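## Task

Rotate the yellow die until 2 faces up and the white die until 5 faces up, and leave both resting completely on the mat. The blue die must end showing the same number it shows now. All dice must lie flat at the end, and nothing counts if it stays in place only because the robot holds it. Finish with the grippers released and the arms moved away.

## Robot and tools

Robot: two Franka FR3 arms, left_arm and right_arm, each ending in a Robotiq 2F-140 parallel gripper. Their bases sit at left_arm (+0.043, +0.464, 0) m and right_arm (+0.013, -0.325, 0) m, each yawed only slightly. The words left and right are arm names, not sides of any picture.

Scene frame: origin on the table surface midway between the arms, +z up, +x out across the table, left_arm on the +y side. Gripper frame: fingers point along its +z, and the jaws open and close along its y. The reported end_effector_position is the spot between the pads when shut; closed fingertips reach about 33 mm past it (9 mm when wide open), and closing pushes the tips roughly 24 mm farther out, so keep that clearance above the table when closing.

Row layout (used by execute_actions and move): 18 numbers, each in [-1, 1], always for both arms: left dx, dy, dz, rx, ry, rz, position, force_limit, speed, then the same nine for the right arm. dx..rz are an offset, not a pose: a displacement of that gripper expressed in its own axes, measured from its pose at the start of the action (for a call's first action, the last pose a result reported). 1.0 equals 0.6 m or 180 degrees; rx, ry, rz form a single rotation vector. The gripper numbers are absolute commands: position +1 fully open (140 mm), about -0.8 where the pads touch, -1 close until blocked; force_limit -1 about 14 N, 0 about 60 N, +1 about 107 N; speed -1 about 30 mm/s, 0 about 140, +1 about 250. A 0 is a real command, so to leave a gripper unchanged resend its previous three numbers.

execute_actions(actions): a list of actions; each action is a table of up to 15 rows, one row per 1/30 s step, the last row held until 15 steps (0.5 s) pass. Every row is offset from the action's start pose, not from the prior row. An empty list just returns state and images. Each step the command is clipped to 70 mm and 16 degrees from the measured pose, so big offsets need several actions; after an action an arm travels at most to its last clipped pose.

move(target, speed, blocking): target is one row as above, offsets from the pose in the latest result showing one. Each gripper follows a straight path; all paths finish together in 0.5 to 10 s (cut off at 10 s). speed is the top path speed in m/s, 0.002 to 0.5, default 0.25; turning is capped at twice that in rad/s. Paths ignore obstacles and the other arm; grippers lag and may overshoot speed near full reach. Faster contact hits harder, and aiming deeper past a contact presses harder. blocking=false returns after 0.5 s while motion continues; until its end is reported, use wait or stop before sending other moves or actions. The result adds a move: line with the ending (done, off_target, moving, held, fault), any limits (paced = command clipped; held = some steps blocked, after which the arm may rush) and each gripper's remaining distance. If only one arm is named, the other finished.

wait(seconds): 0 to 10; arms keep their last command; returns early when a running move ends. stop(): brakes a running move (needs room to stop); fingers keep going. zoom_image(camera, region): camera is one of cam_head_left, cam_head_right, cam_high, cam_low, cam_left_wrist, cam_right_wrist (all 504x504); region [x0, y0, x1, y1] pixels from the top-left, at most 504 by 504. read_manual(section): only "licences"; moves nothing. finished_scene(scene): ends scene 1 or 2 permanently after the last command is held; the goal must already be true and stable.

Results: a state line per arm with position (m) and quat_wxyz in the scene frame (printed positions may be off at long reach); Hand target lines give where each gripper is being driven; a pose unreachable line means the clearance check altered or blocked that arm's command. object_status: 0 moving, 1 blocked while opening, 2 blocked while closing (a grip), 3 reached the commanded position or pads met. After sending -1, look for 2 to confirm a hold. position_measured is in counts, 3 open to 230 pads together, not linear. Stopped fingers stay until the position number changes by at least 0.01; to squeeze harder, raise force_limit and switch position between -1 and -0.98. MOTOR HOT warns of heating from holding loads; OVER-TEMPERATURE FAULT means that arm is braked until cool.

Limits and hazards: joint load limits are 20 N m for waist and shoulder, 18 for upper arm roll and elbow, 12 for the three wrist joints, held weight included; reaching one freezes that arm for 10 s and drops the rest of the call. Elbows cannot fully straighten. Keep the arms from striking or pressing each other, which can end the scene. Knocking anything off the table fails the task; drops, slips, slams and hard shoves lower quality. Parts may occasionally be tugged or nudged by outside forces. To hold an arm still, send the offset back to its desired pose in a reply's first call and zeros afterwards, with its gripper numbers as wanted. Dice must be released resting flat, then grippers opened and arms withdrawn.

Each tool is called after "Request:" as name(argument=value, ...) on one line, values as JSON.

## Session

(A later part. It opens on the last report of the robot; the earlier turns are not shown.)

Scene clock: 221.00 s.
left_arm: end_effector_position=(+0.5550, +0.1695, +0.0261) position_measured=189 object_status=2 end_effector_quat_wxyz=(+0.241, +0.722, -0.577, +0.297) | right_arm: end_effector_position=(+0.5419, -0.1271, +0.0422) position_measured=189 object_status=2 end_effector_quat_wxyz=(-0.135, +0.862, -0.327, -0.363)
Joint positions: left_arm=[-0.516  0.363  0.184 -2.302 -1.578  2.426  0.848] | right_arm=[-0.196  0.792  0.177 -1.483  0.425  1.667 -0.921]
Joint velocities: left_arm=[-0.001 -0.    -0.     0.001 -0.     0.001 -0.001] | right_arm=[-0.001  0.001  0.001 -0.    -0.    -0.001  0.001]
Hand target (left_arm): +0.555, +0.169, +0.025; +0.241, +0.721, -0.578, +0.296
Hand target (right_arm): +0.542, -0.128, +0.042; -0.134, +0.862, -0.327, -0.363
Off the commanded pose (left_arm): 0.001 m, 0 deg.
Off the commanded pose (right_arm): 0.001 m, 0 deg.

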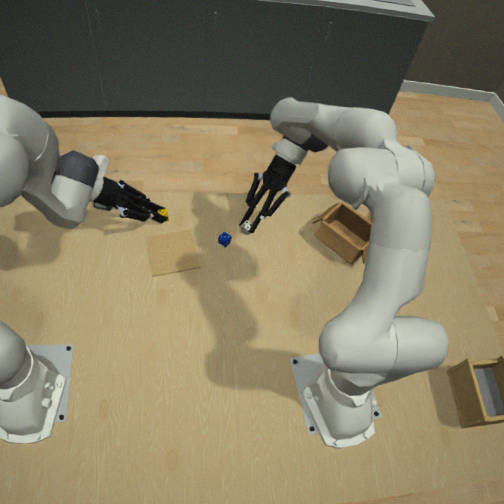

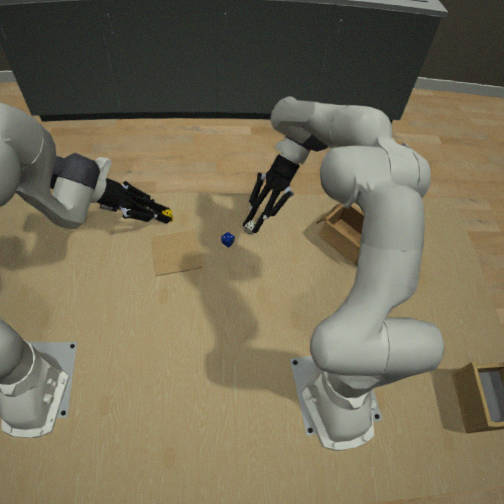

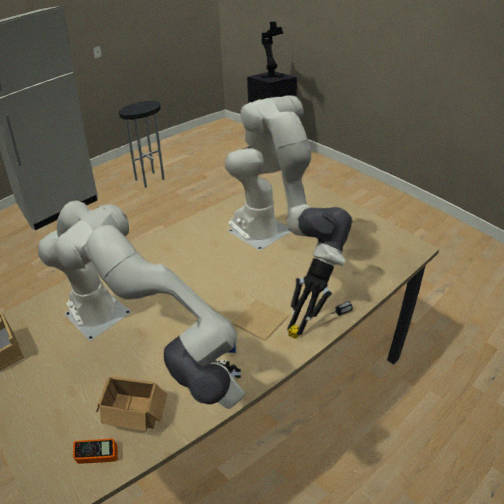

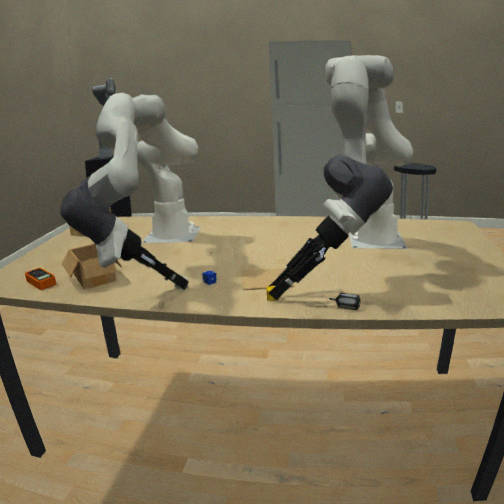

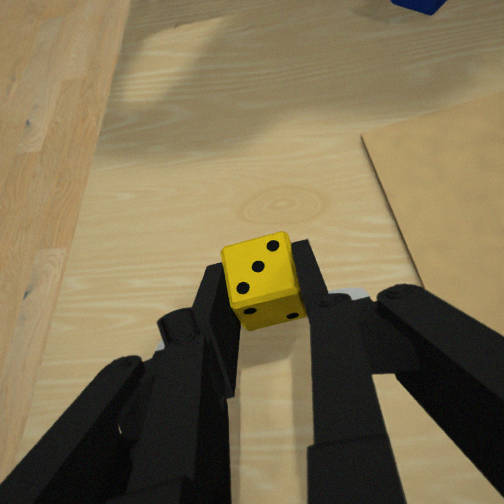

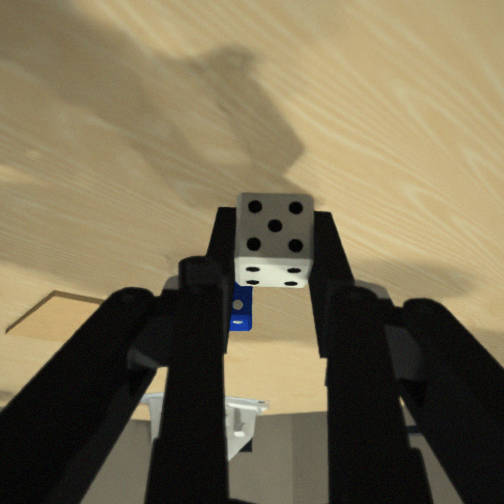

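Request:
move(target=[0.0707,0.0005,-0.0708,0,0,0,-1,-0.2,-0.7, -0.0893,0.0006,-0.0875,0,0,0,-1,-0.2,-0.7], speed=0.15)

Request:
move(target=[-0.0208,0.1238,-0.0058,0.001,-0.3513,-0.609,-1,-0.2,-0.7, -0.2455,-0.0768,0.2903,0,0.4607,-0.3402,-1,-0.2,-0.7], speed=0.4)

Scene clock: 257.17 s.
left_arm: end_effector_position=(+0.5541, +0.1678, +0.0854) position_measured=189 object_status=2 end_effector_quat_wxyz=(+0.242, +0.717, -0.582, +0.299) | right_arm: end_effector_position=(+0.5434, -0.1265, +0.1167) position_measured=189 object_status=2 end_effector_quat_wxyz=(-0.135, +0.865, -0.323, -0.360)
Joint positions: left_arm=[-0.527  0.213  0.196 -2.348 -1.44   2.431  0.704] | right_arm=[-0.199  0.681  0.177 -1.471  0.435  1.56  -0.881]
Joint velocities: left_arm=[-0.002 -0.001  0.    -0.001  0.005  0.001 -0.035] | right_arm=[-0.     0.001  0.     0.    -0.    -0.003  0.008]
Hand target (left_arm): +0.554, +0.169, +0.086; +0.242, +0.721, -0.577, +0.296
Hand target (right_arm): +0.543, -0.126, +0.117; -0.134, +0.862, -0.327, -0.363
Off the commanded pose (left_arm): 0.002 m, 1 deg.
Off the commanded pose (right_arm): 0.002 m, 1 deg.
move: done

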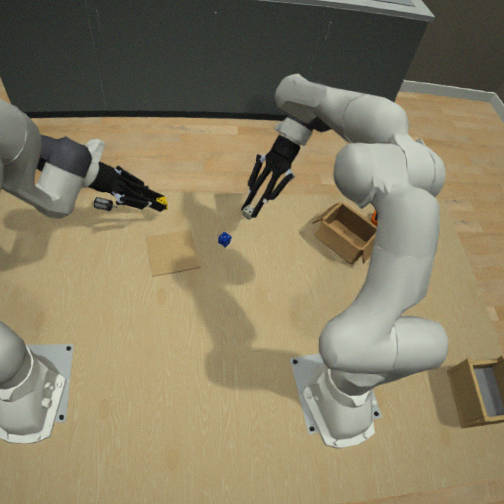

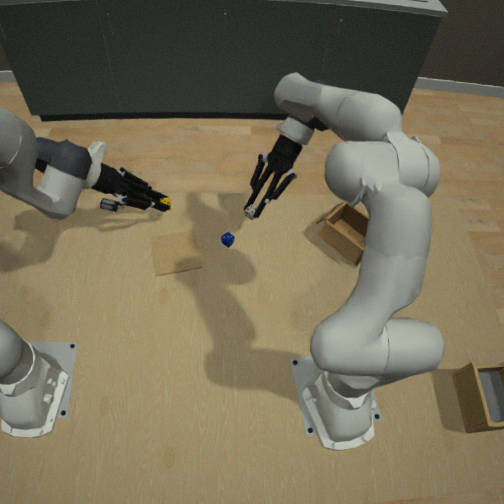

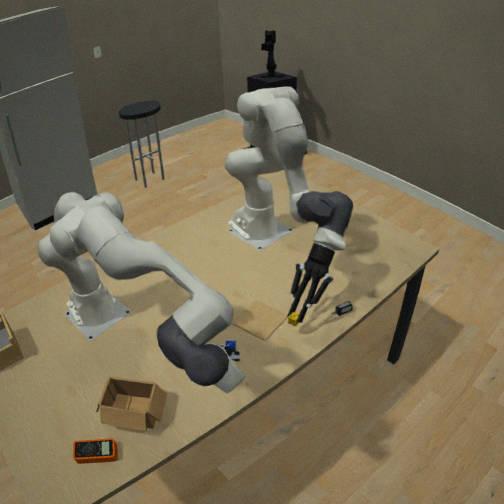

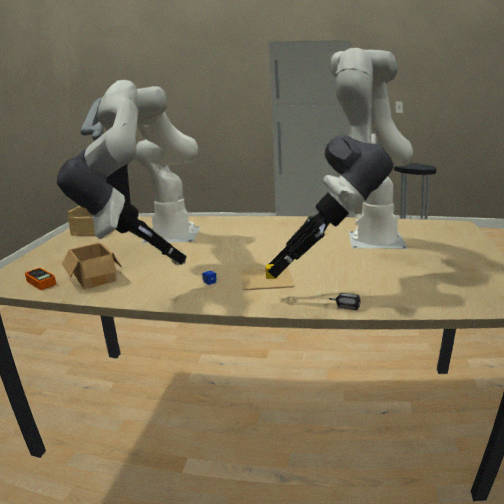

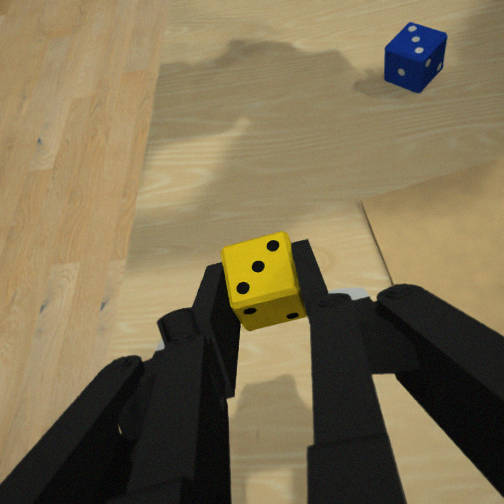

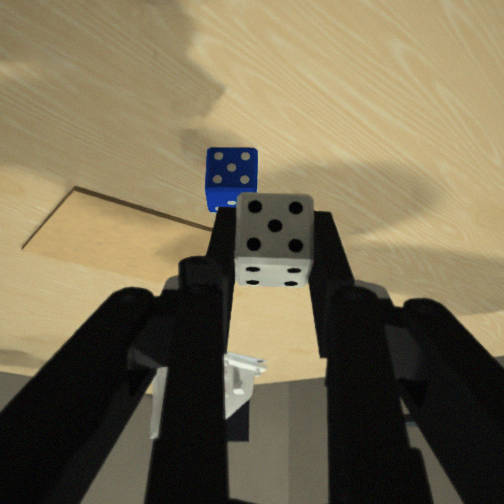

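Scene clock: 262.27 s.
left_arm: end_effector_position=(+0.4802, +0.1662, +0.0815) position_measured=189 object_status=2 end_effector_quat_wxyz=(+0.077, +0.907, +0.185, -0.371) | right_arm: end_effector_position=(+0.3965, +0.0602, +0.0990) position_measured=189 object_status=2 end_effector_quat_wxyz=(-0.043, +0.918, +0.130, +0.373)
Joint positions: left_arm=[-0.797  0.73   0.572 -1.578 -0.769  1.454 -1.939] | right_arm=[ 0.102 -0.003  0.649 -2.581 -1.795  2.711  0.701]
Joint velocities: left_arm=[ 0.    -0.     0.    -0.001 -0.    -0.001 -0.003] | right_arm=[-0.    -0.002  0.    -0.    -0.008 -0.003  0.038]
Hand target (left_arm): +0.480, +0.165, +0.081; +0.076, +0.905, +0.188, -0.373
Hand target (right_arm): +0.395, +0.061, +0.098; -0.046, +0.918, +0.126, +0.373
Off the commanded pose (left_arm): 0.004 m, 0 deg.
Off the commanded pose (right_arm): 0.006 m, 2 deg.
move: off_target (left_arm, right_arm); limits=paced

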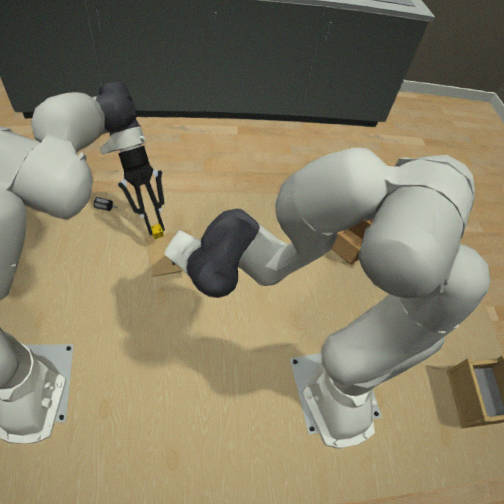

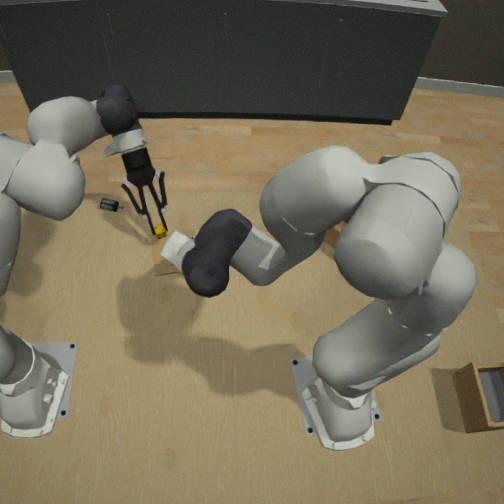

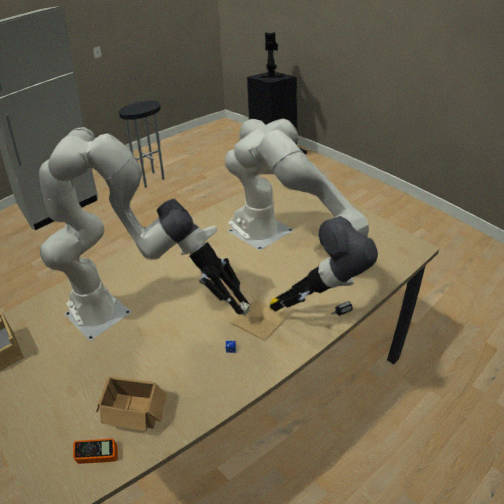

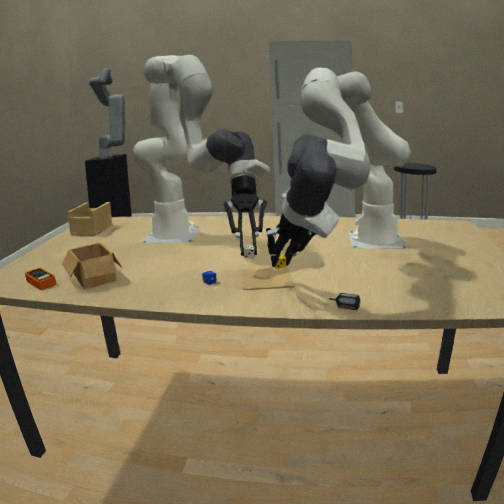

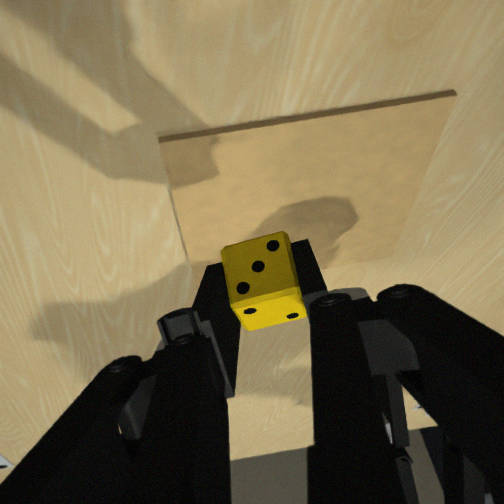

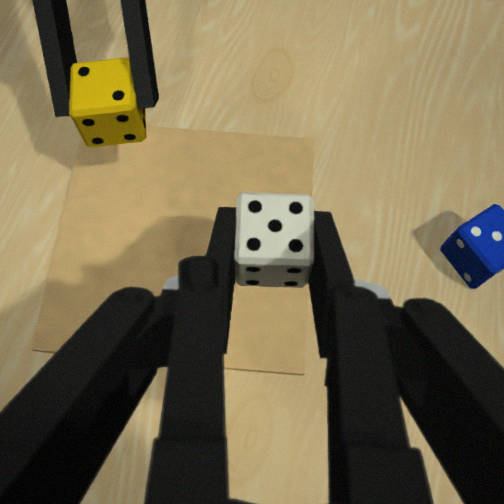

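Request:
move(target=[0.0177,0,0.0648,0,-0.003,0,-1,-0.2,-0.7, -0.0472,-0.0283,0.0472,0.004,0.0024,0.004,-1,-0.2,-0.7], speed=0.08)

Request:
zoom_image(camera="cam_low", region=[230, 240, 310, 300])

Request:
zoom_image(camera="cam_high", region=[220, 285, 305, 350])

Scene clock: 292.37 s.
left_arm: end_effector_position=(+0.4625, +0.1600, +0.0469) position_measured=189 object_status=2 end_effector_quat_wxyz=(+0.075, +0.904, +0.188, -0.376) | right_arm: end_effector_position=(+0.3914, +0.0742, +0.0583) position_measured=189 object_status=2 end_effector_quat_wxyz=(-0.049, +0.917, +0.131, +0.373)
Joint positions: left_arm=[-0.814  0.752  0.549 -1.638 -0.788  1.521 -1.922] | right_arm=[ 0.131  0.162  0.662 -2.536 -1.933  2.592  0.833]
Joint velocities: left_arm=[ 0.001  0.001 -0.003  0.001 -0.     0.006  0.004] | right_arm=[ 0.    -0.     0.001 -0.    -0.006 -0.009  0.036]
Hand target (left_arm): +0.463, +0.159, +0.046; +0.078, +0.905, +0.185, -0.375
Hand target (right_arm): +0.392, +0.076, +0.059; -0.053, +0.917, +0.126, +0.375
Off the commanded pose (left_arm): 0.002 m, 1 deg.
Off the commanded pose (right_arm): 0.002 m, 1 deg.
move: done

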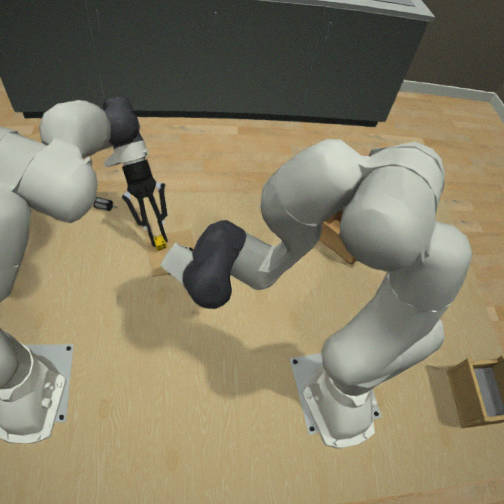

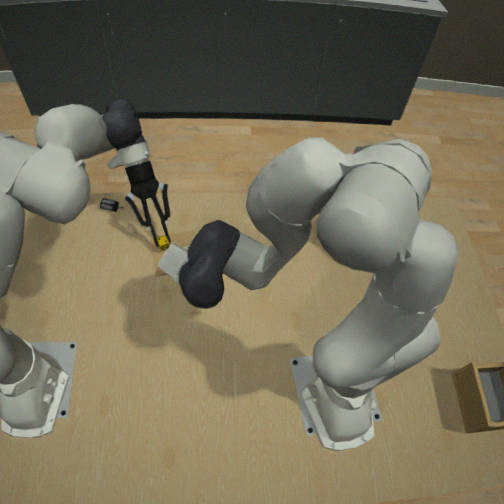

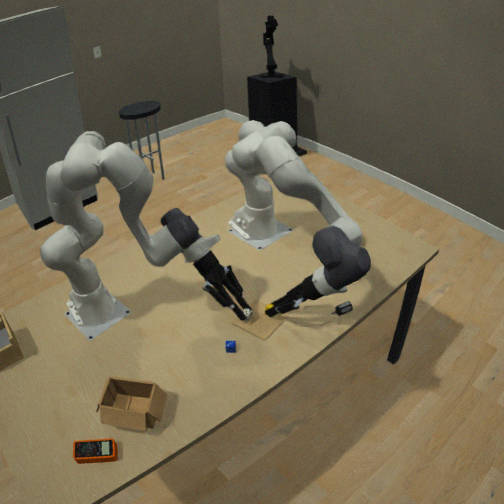

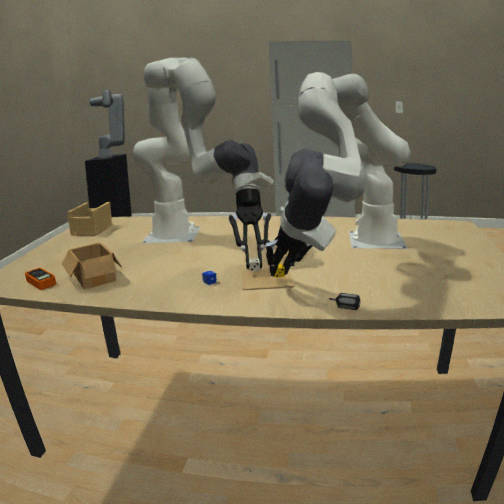

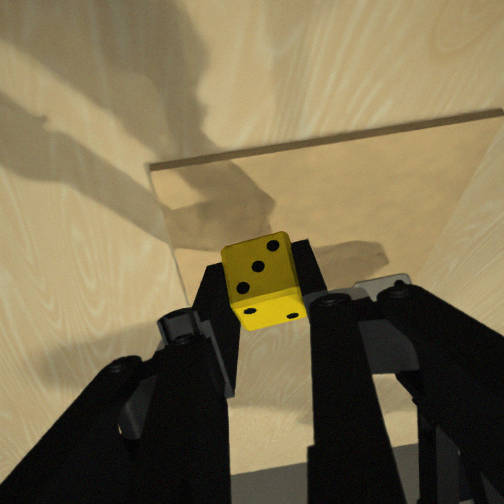

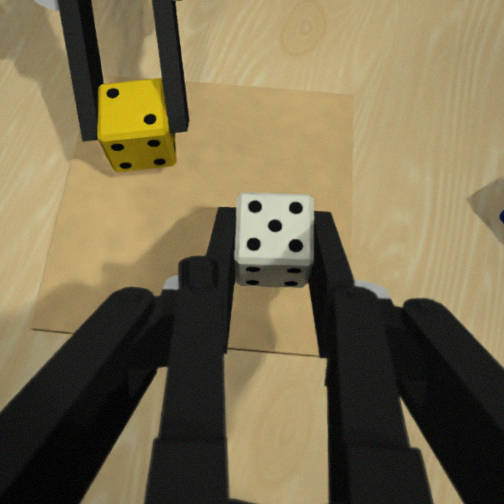

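Region (230, 240, 310, 300) of cam_low's 504x504 image, scaled by 6.300, with more detail than that image has; it fills the top 378 rows of this view, and the rest is white.

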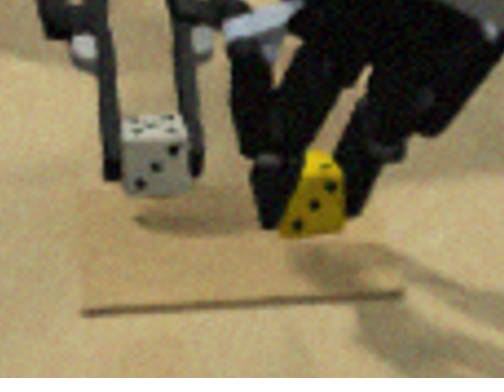

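Region (220, 285, 305, 350) of cam_high's 504x504 image, scaled by 5.929, with more detail than that image has; it fills the top 385 rows of this view, and the rest is white.

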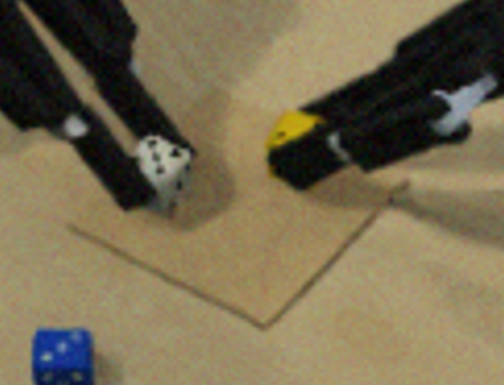

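Request:
execute_actions(actions=[])

Scene clock: 323.77 s.
left_arm: end_effector_position=(+0.4627, +0.1599, +0.0466) position_measured=189 object_status=2 end_effector_quat_wxyz=(+0.075, +0.905, +0.187, -0.375) | right_arm: end_effector_position=(+0.3919, +0.0742, +0.0585) position_measured=189 object_status=2 end_effector_quat_wxyz=(-0.051, +0.918, +0.127, +0.373)
Joint positions: left_arm=[-0.814  0.752  0.548 -1.639 -0.788  1.522 -1.92 ] | right_arm=[ 0.131  0.162  0.662 -2.536 -1.934  2.591  0.844]
Joint velocities: left_arm=[ 0.002 -0.001 -0.     0.     0.    -0.    -0.002] | right_arm=[-0.001  0.001  0.001 -0.001  0.001 -0.001 -0.002]
Hand target (left_arm): +0.463, +0.159, +0.046; +0.078, +0.905, +0.185, -0.375
Hand target (right_arm): +0.392, +0.076, +0.059; -0.053, +0.917, +0.126, +0.375
Off the commanded pose (left_arm): 0.002 m, 0 deg.
Off the commanded pose (right_arm): 0.002 m, 0 deg.

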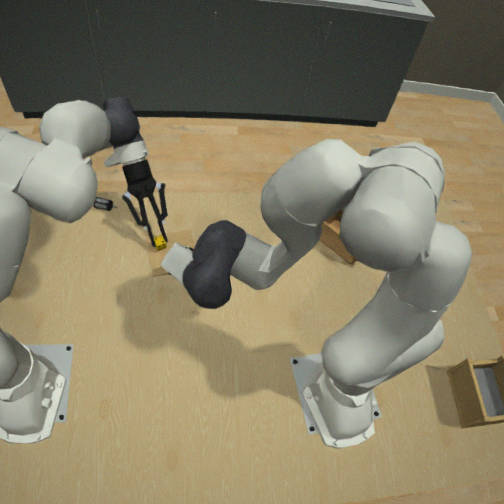

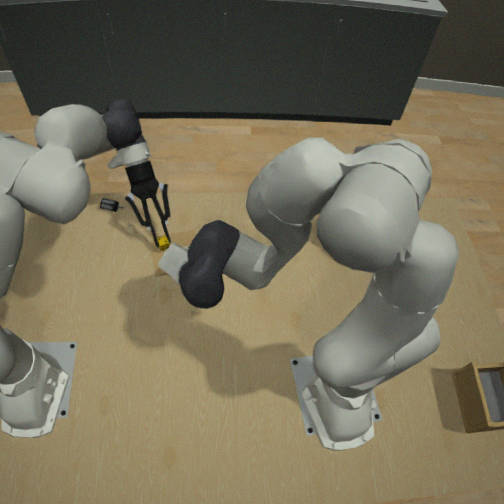

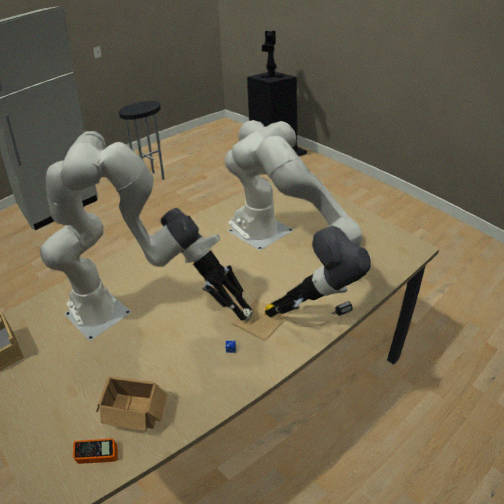

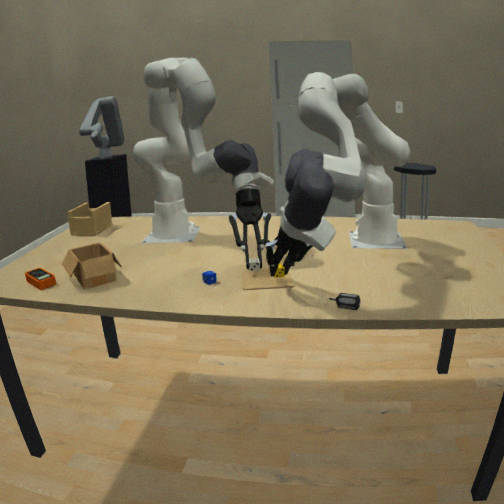

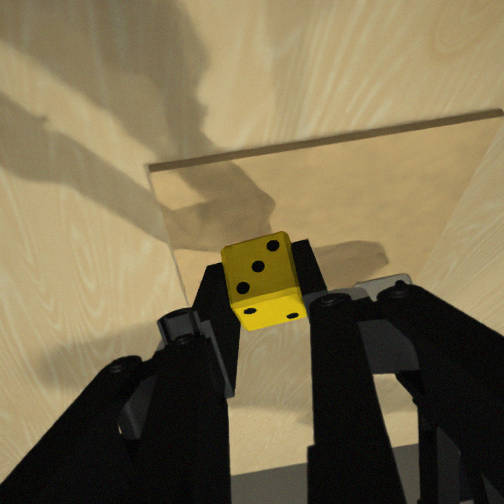

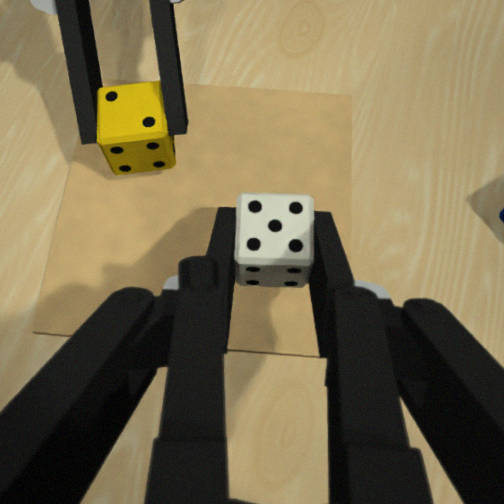

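Request:
move(target=[0.0106,0,0.0106,0,0,0,-1,-0.2,-0.7,-0.0106,0,0.0106,0,0,0,-1,-0.2,-0.7], speed=0.02)

Request:
zoom_image(camera="cam_low", region=[230,240,310,300])

Scene clock: 331.13 s.
left_arm: end_effector_position=(+0.4617, +0.1612, +0.0387) position_measured=189 object_status=2 end_effector_quat_wxyz=(+0.072, +0.904, +0.189, -0.376) | right_arm: end_effector_position=(+0.3906, +0.0728, +0.0485) position_measured=189 object_status=2 end_effector_quat_wxyz=(-0.049, +0.918, +0.130, +0.371)
Joint positions: left_arm=[-0.812  0.765  0.545 -1.638 -0.791  1.529 -1.92 ] | right_arm=[ 0.131  0.192  0.662 -2.533 -1.959  2.572  0.856]
Joint velocities: left_arm=[ 0.003  0.    -0.002  0.002 -0.001  0.005 -0.001] | right_arm=[-0.001  0.002  0.     0.003 -0.009 -0.01   0.014]
Hand target (left_arm): +0.463, +0.160, +0.038; +0.075, +0.905, +0.187, -0.375
Hand target (right_arm): +0.392, +0.074, +0.050; -0.051, +0.918, +0.126, +0.373
Off the commanded pose (left_arm): 0.002 m, 0 deg.
Off the commanded pose (right_arm): 0.002 m, 1 deg.
move: done

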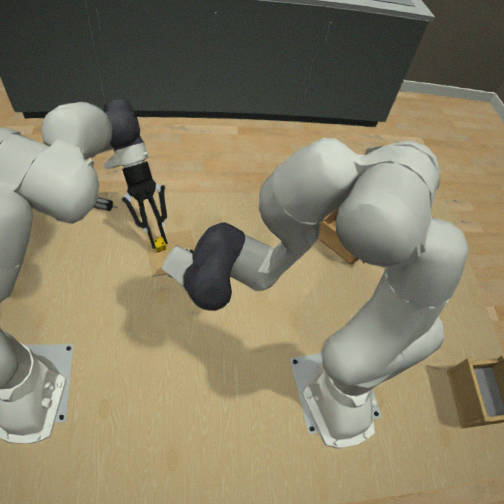

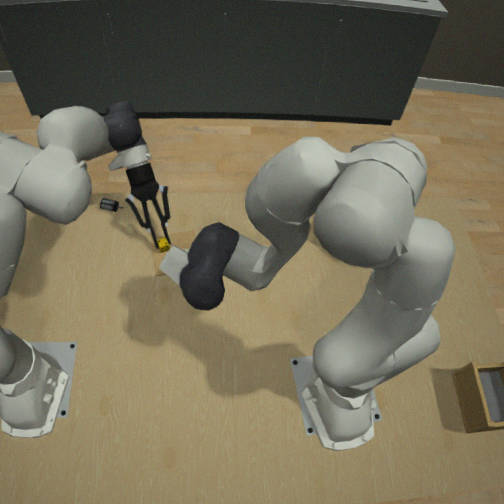

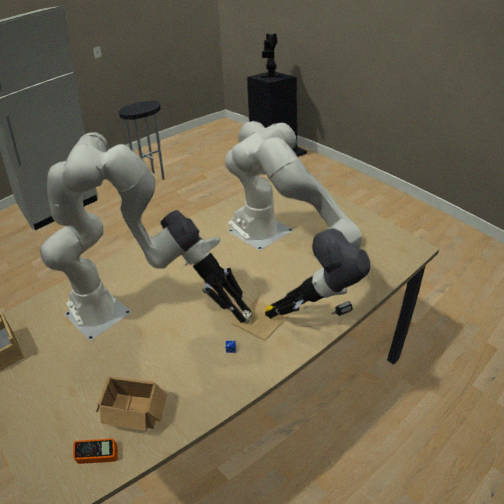

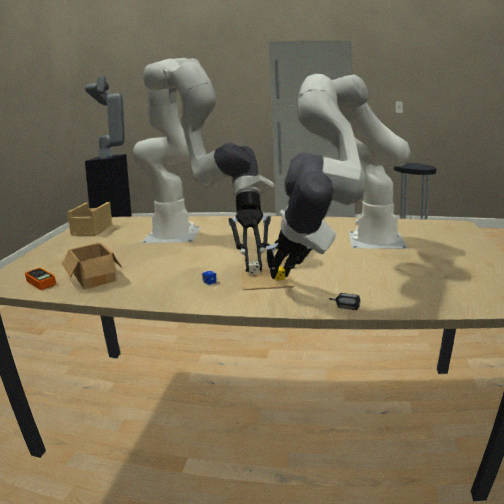

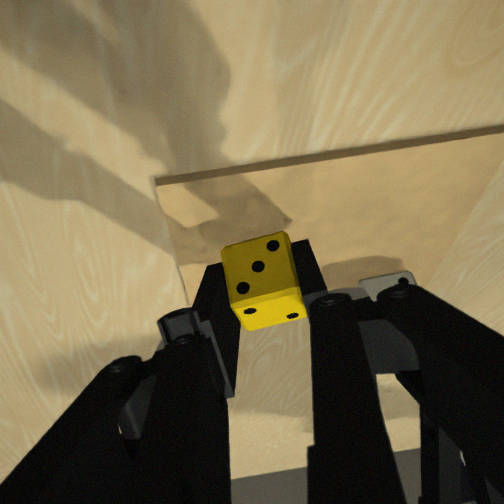

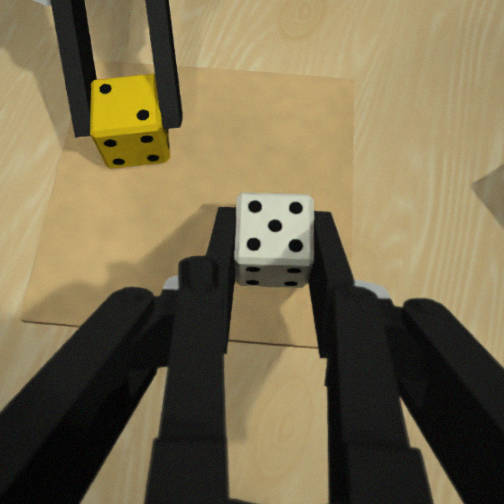

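Region (230, 240, 310, 300) of cam_low's 504x504 image, scaled by 6.300, with more detail than that image has; it fills the top 378 rows of this view, and the rest is white.

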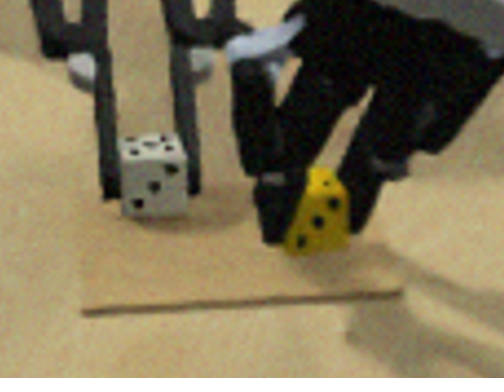

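Request:
move(target=[0.0065,0,0.0065,0,0,0,-1,-0.2,-0.7,-0.0055,0,0.0055,0,0,0,-1,-0.2,-0.7], speed=0.01)

Request:
zoom_image(camera="cam_low", region=[230,240,310,300])

Scene clock: 342.73 s.
left_arm: end_effector_position=(+0.4611, +0.1624, +0.0347) position_measured=189 object_status=2 end_effector_quat_wxyz=(+0.070, +0.904, +0.190, -0.377) | right_arm: end_effector_position=(+0.3894, +0.0719, +0.0434) position_measured=189 object_status=2 end_effector_quat_wxyz=(-0.047, +0.919, +0.132, +0.369)
Joint positions: left_arm=[-0.811  0.772  0.544 -1.637 -0.791  1.532 -1.919] | right_arm=[ 0.131  0.207  0.662 -2.532 -1.97   2.564  0.86 ]
Joint velocities: left_arm=[-0.    -0.    -0.001 -0.    -0.     0.     0.   ] | right_arm=[-0.002  0.003  0.001  0.001 -0.004 -0.003  0.001]
Hand target (left_arm): +0.462, +0.161, +0.033; +0.072, +0.904, +0.189, -0.376
Hand target (right_arm): +0.391, +0.073, +0.044; -0.049, +0.918, +0.130, +0.371
Off the commanded pose (left_arm): 0.002 m, 0 deg.
Off the commanded pose (right_arm): 0.001 m, 0 deg.
move: done

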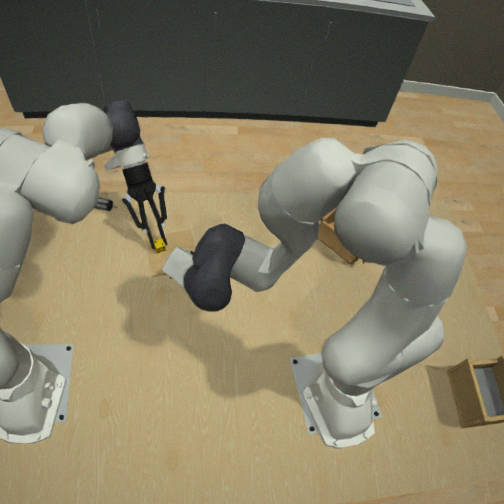

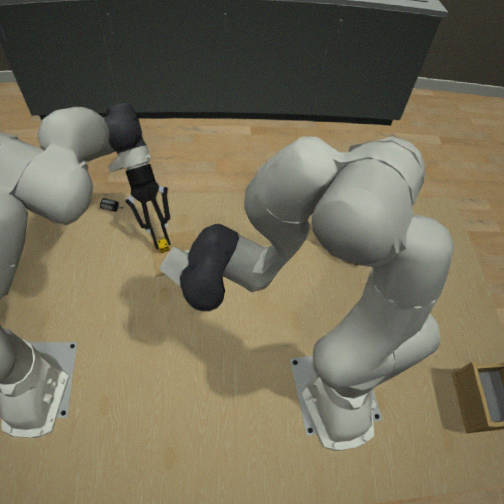

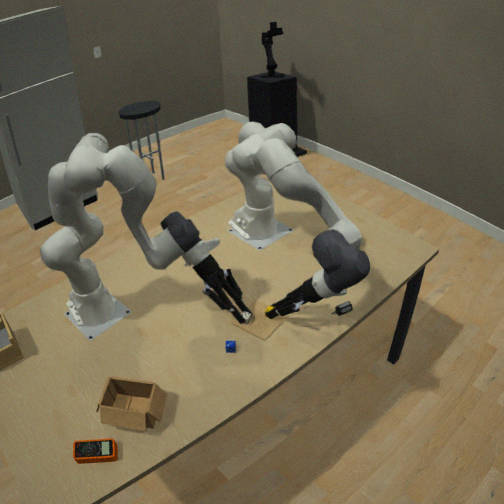

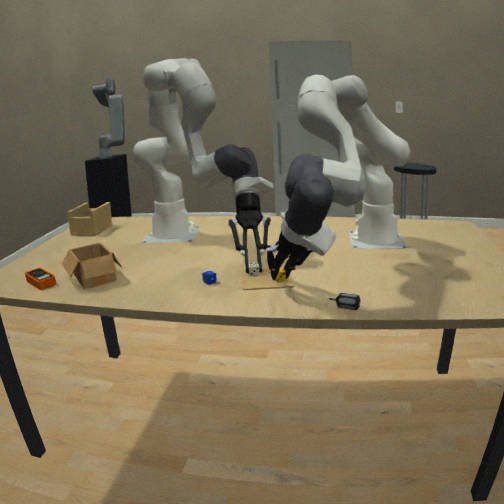

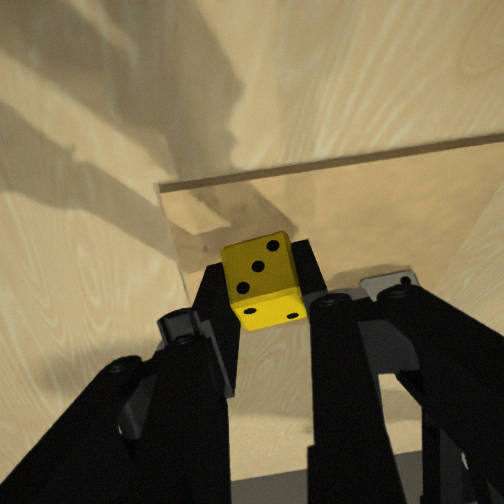

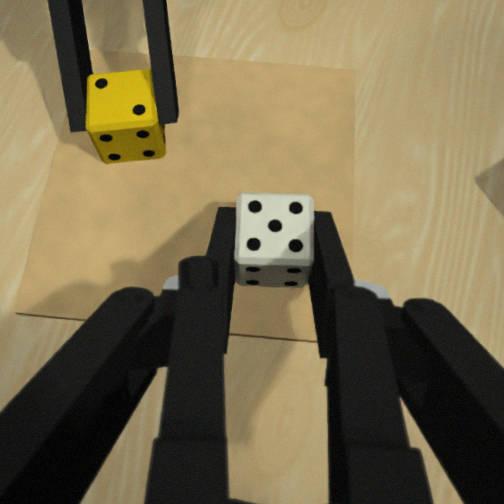

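Region (230, 240, 310, 300) of cam_low's 504x504 image, scaled by 6.300, with more detail than that image has; it fills the top 378 rows of this view, and the rest is white.

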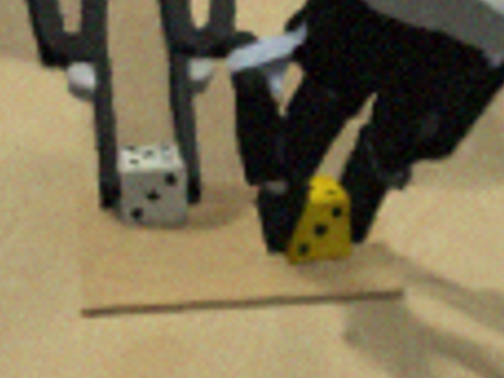

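Request:
move(target=[0.0048,0.002,0.0042,0,0,0,-1,-0.2,-0.7,-0.003,-0.001,0.0048,0,0,0,-1,-0.2,-0.7], speed=0.008)

Request:
zoom_image(camera="cam_left_wrist", region=[150,170,450,340])

Scene clock: 362.60 s.
left_arm: end_effector_position=(+0.4613, +0.1622, +0.0345) position_measured=189 object_status=2 end_effector_quat_wxyz=(+0.070, +0.904, +0.190, -0.378) | right_arm: end_effector_position=(+0.3909, +0.0729, +0.0431) position_measured=189 object_status=2 end_effector_quat_wxyz=(-0.047, +0.918, +0.133, +0.371)
Joint positions: left_arm=[-0.81   0.776  0.544 -1.633 -0.791  1.529 -1.919] | right_arm=[ 0.132  0.212  0.662 -2.529 -1.975  2.558  0.86 ]
Joint velocities: left_arm=[-0.001  0.001 -0.001  0.001  0.001 -0.001 -0.002] | right_arm=[ 0.001  0.002 -0.001 -0.001  0.001 -0.003 -0.002]
Hand target (left_arm): +0.462, +0.161, +0.031; +0.070, +0.904, +0.190, -0.377
Hand target (right_arm): +0.390, +0.073, +0.040; -0.047, +0.919, +0.132, +0.369
Off the commanded pose (left_arm): 0.004 m, 0 deg.
Off the commanded pose (right_arm): 0.003 m, 0 deg.
move: off_target (left_arm)

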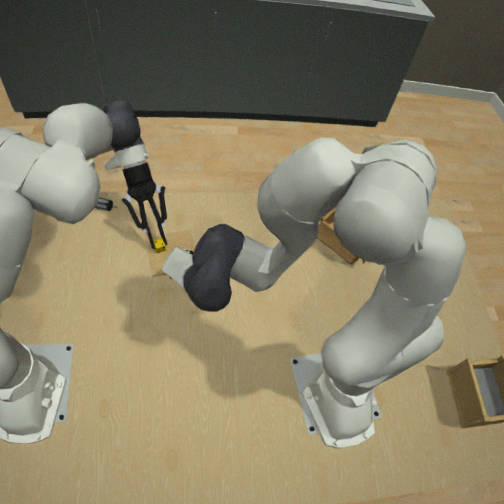

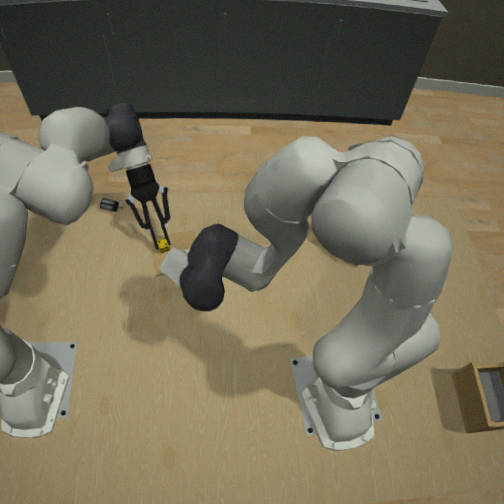

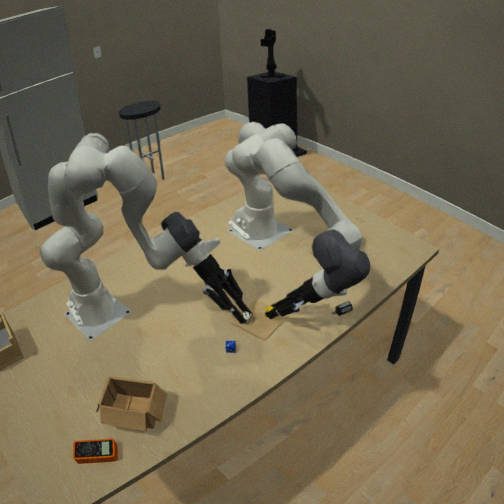

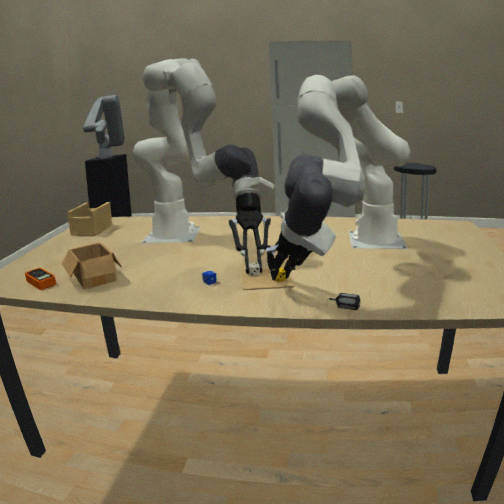

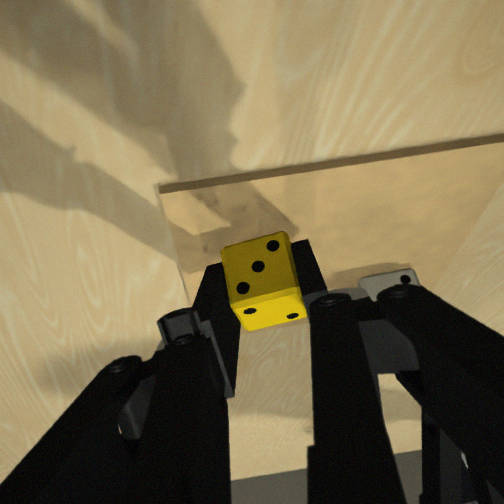

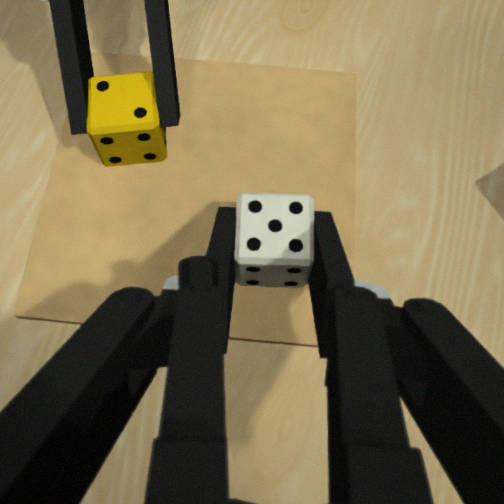

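Region (150, 170, 450, 340) of cam_left_wrist's 504x504 image, scaled by 1.680, with more detail than that image has; it fills the top 286 rows of this view, and the rest is white.

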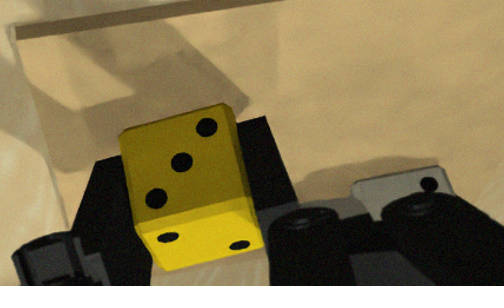

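Both arms have stalled, so the dice are touching the mat. I'll ease off the pressure and release them.

Request:
execute_actions(actions=[[[0,0,0,0,0,0,-1,-0.2,-0.7,0,0,0,0,0,0,-1,-0.2,-0.7],[0,0,0,0,0,0,-1,-0.2,-0.7,0,0,0,0,0,0,-1,-0.2,-0.7],[0,0,0,0,0,0,-1,-0.2,-0.7,0,0,0,0,0,0,-1,-0.2,-0.7],[0,0,0,0,0,0,-1,-0.2,-0.7,0,0,0,0,0,0,-1,-0.2,-0.7],[0,0,0,0,0,0,-0.22,-0.2,-0.7,0,0,0,0,0,0,-0.22,-0.2,-0.7]]])

Scene clock: 372.07 s.
left_arm: end_effector_position=(+0.4613, +0.1622, +0.0346) position_measured=157 object_status=0 end_effector_quat_wxyz=(+0.070, +0.904, +0.190, -0.378) | right_arm: end_effector_position=(+0.3911, +0.0729, +0.0434) position_measured=157 object_status=0 end_effector_quat_wxyz=(-0.047, +0.918, +0.133, +0.371)
Joint positions: left_arm=[-0.81   0.776  0.544 -1.632 -0.791  1.529 -1.919] | right_arm=[ 0.132  0.212  0.662 -2.529 -1.975  2.557  0.86 ]
Joint velocities: left_arm=[ 0.001 -0.002 -0.001 -0.     0.    -0.     0.   ] | right_arm=[-0.    -0.     0.001 -0.     0.    -0.    -0.001]
Hand target (left_arm): +0.461, +0.162, +0.034; +0.070, +0.904, +0.190, -0.378
Hand target (right_arm): +0.391, +0.073, +0.043; -0.047, +0.918, +0.133, +0.371
Off the commanded pose (left_arm): 0.000 m, 0 deg.
Off the commanded pose (right_arm): 0.000 m, 0 deg.

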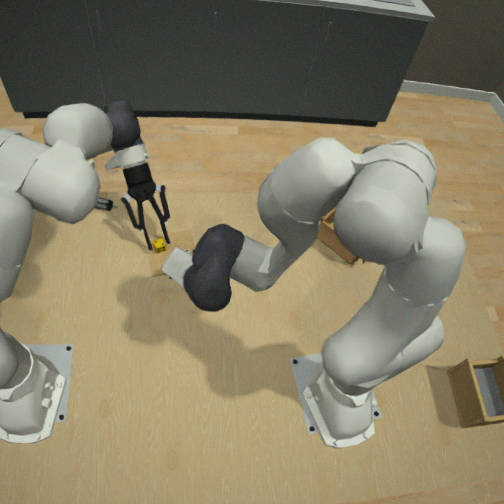

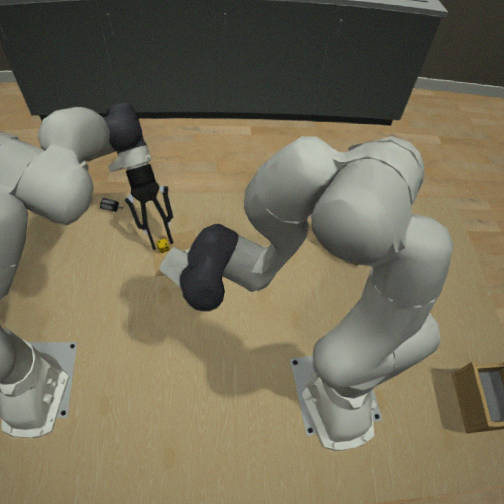

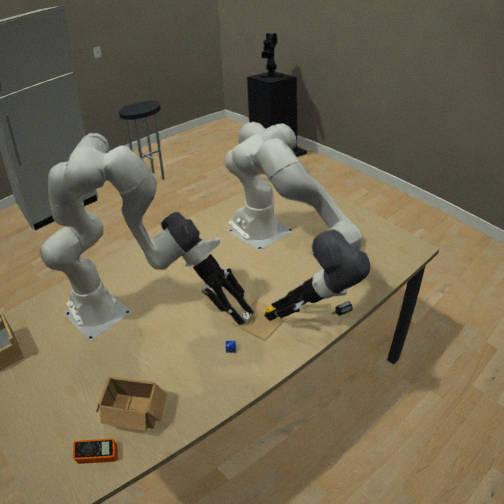

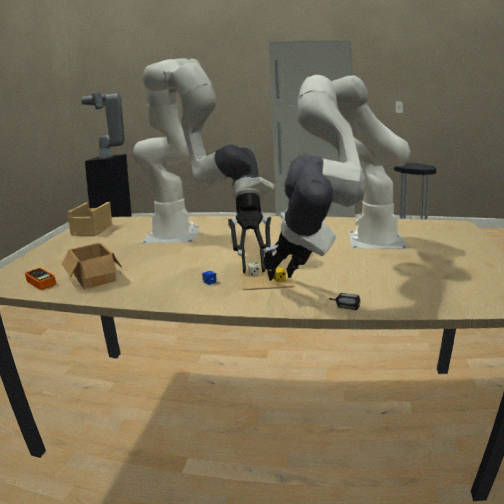

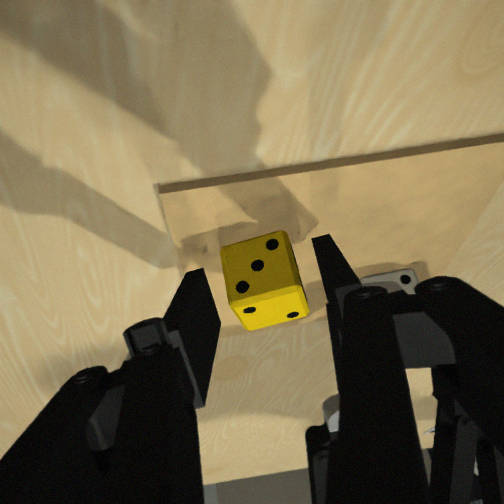

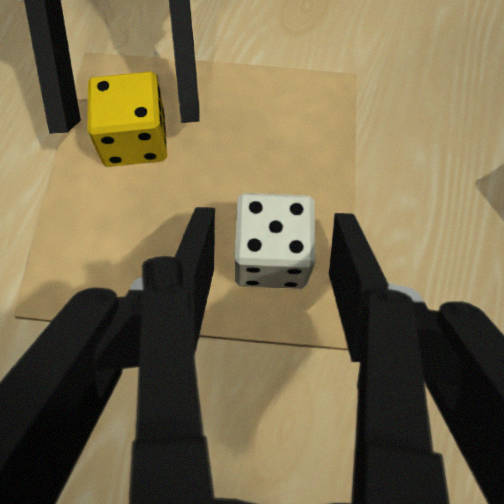

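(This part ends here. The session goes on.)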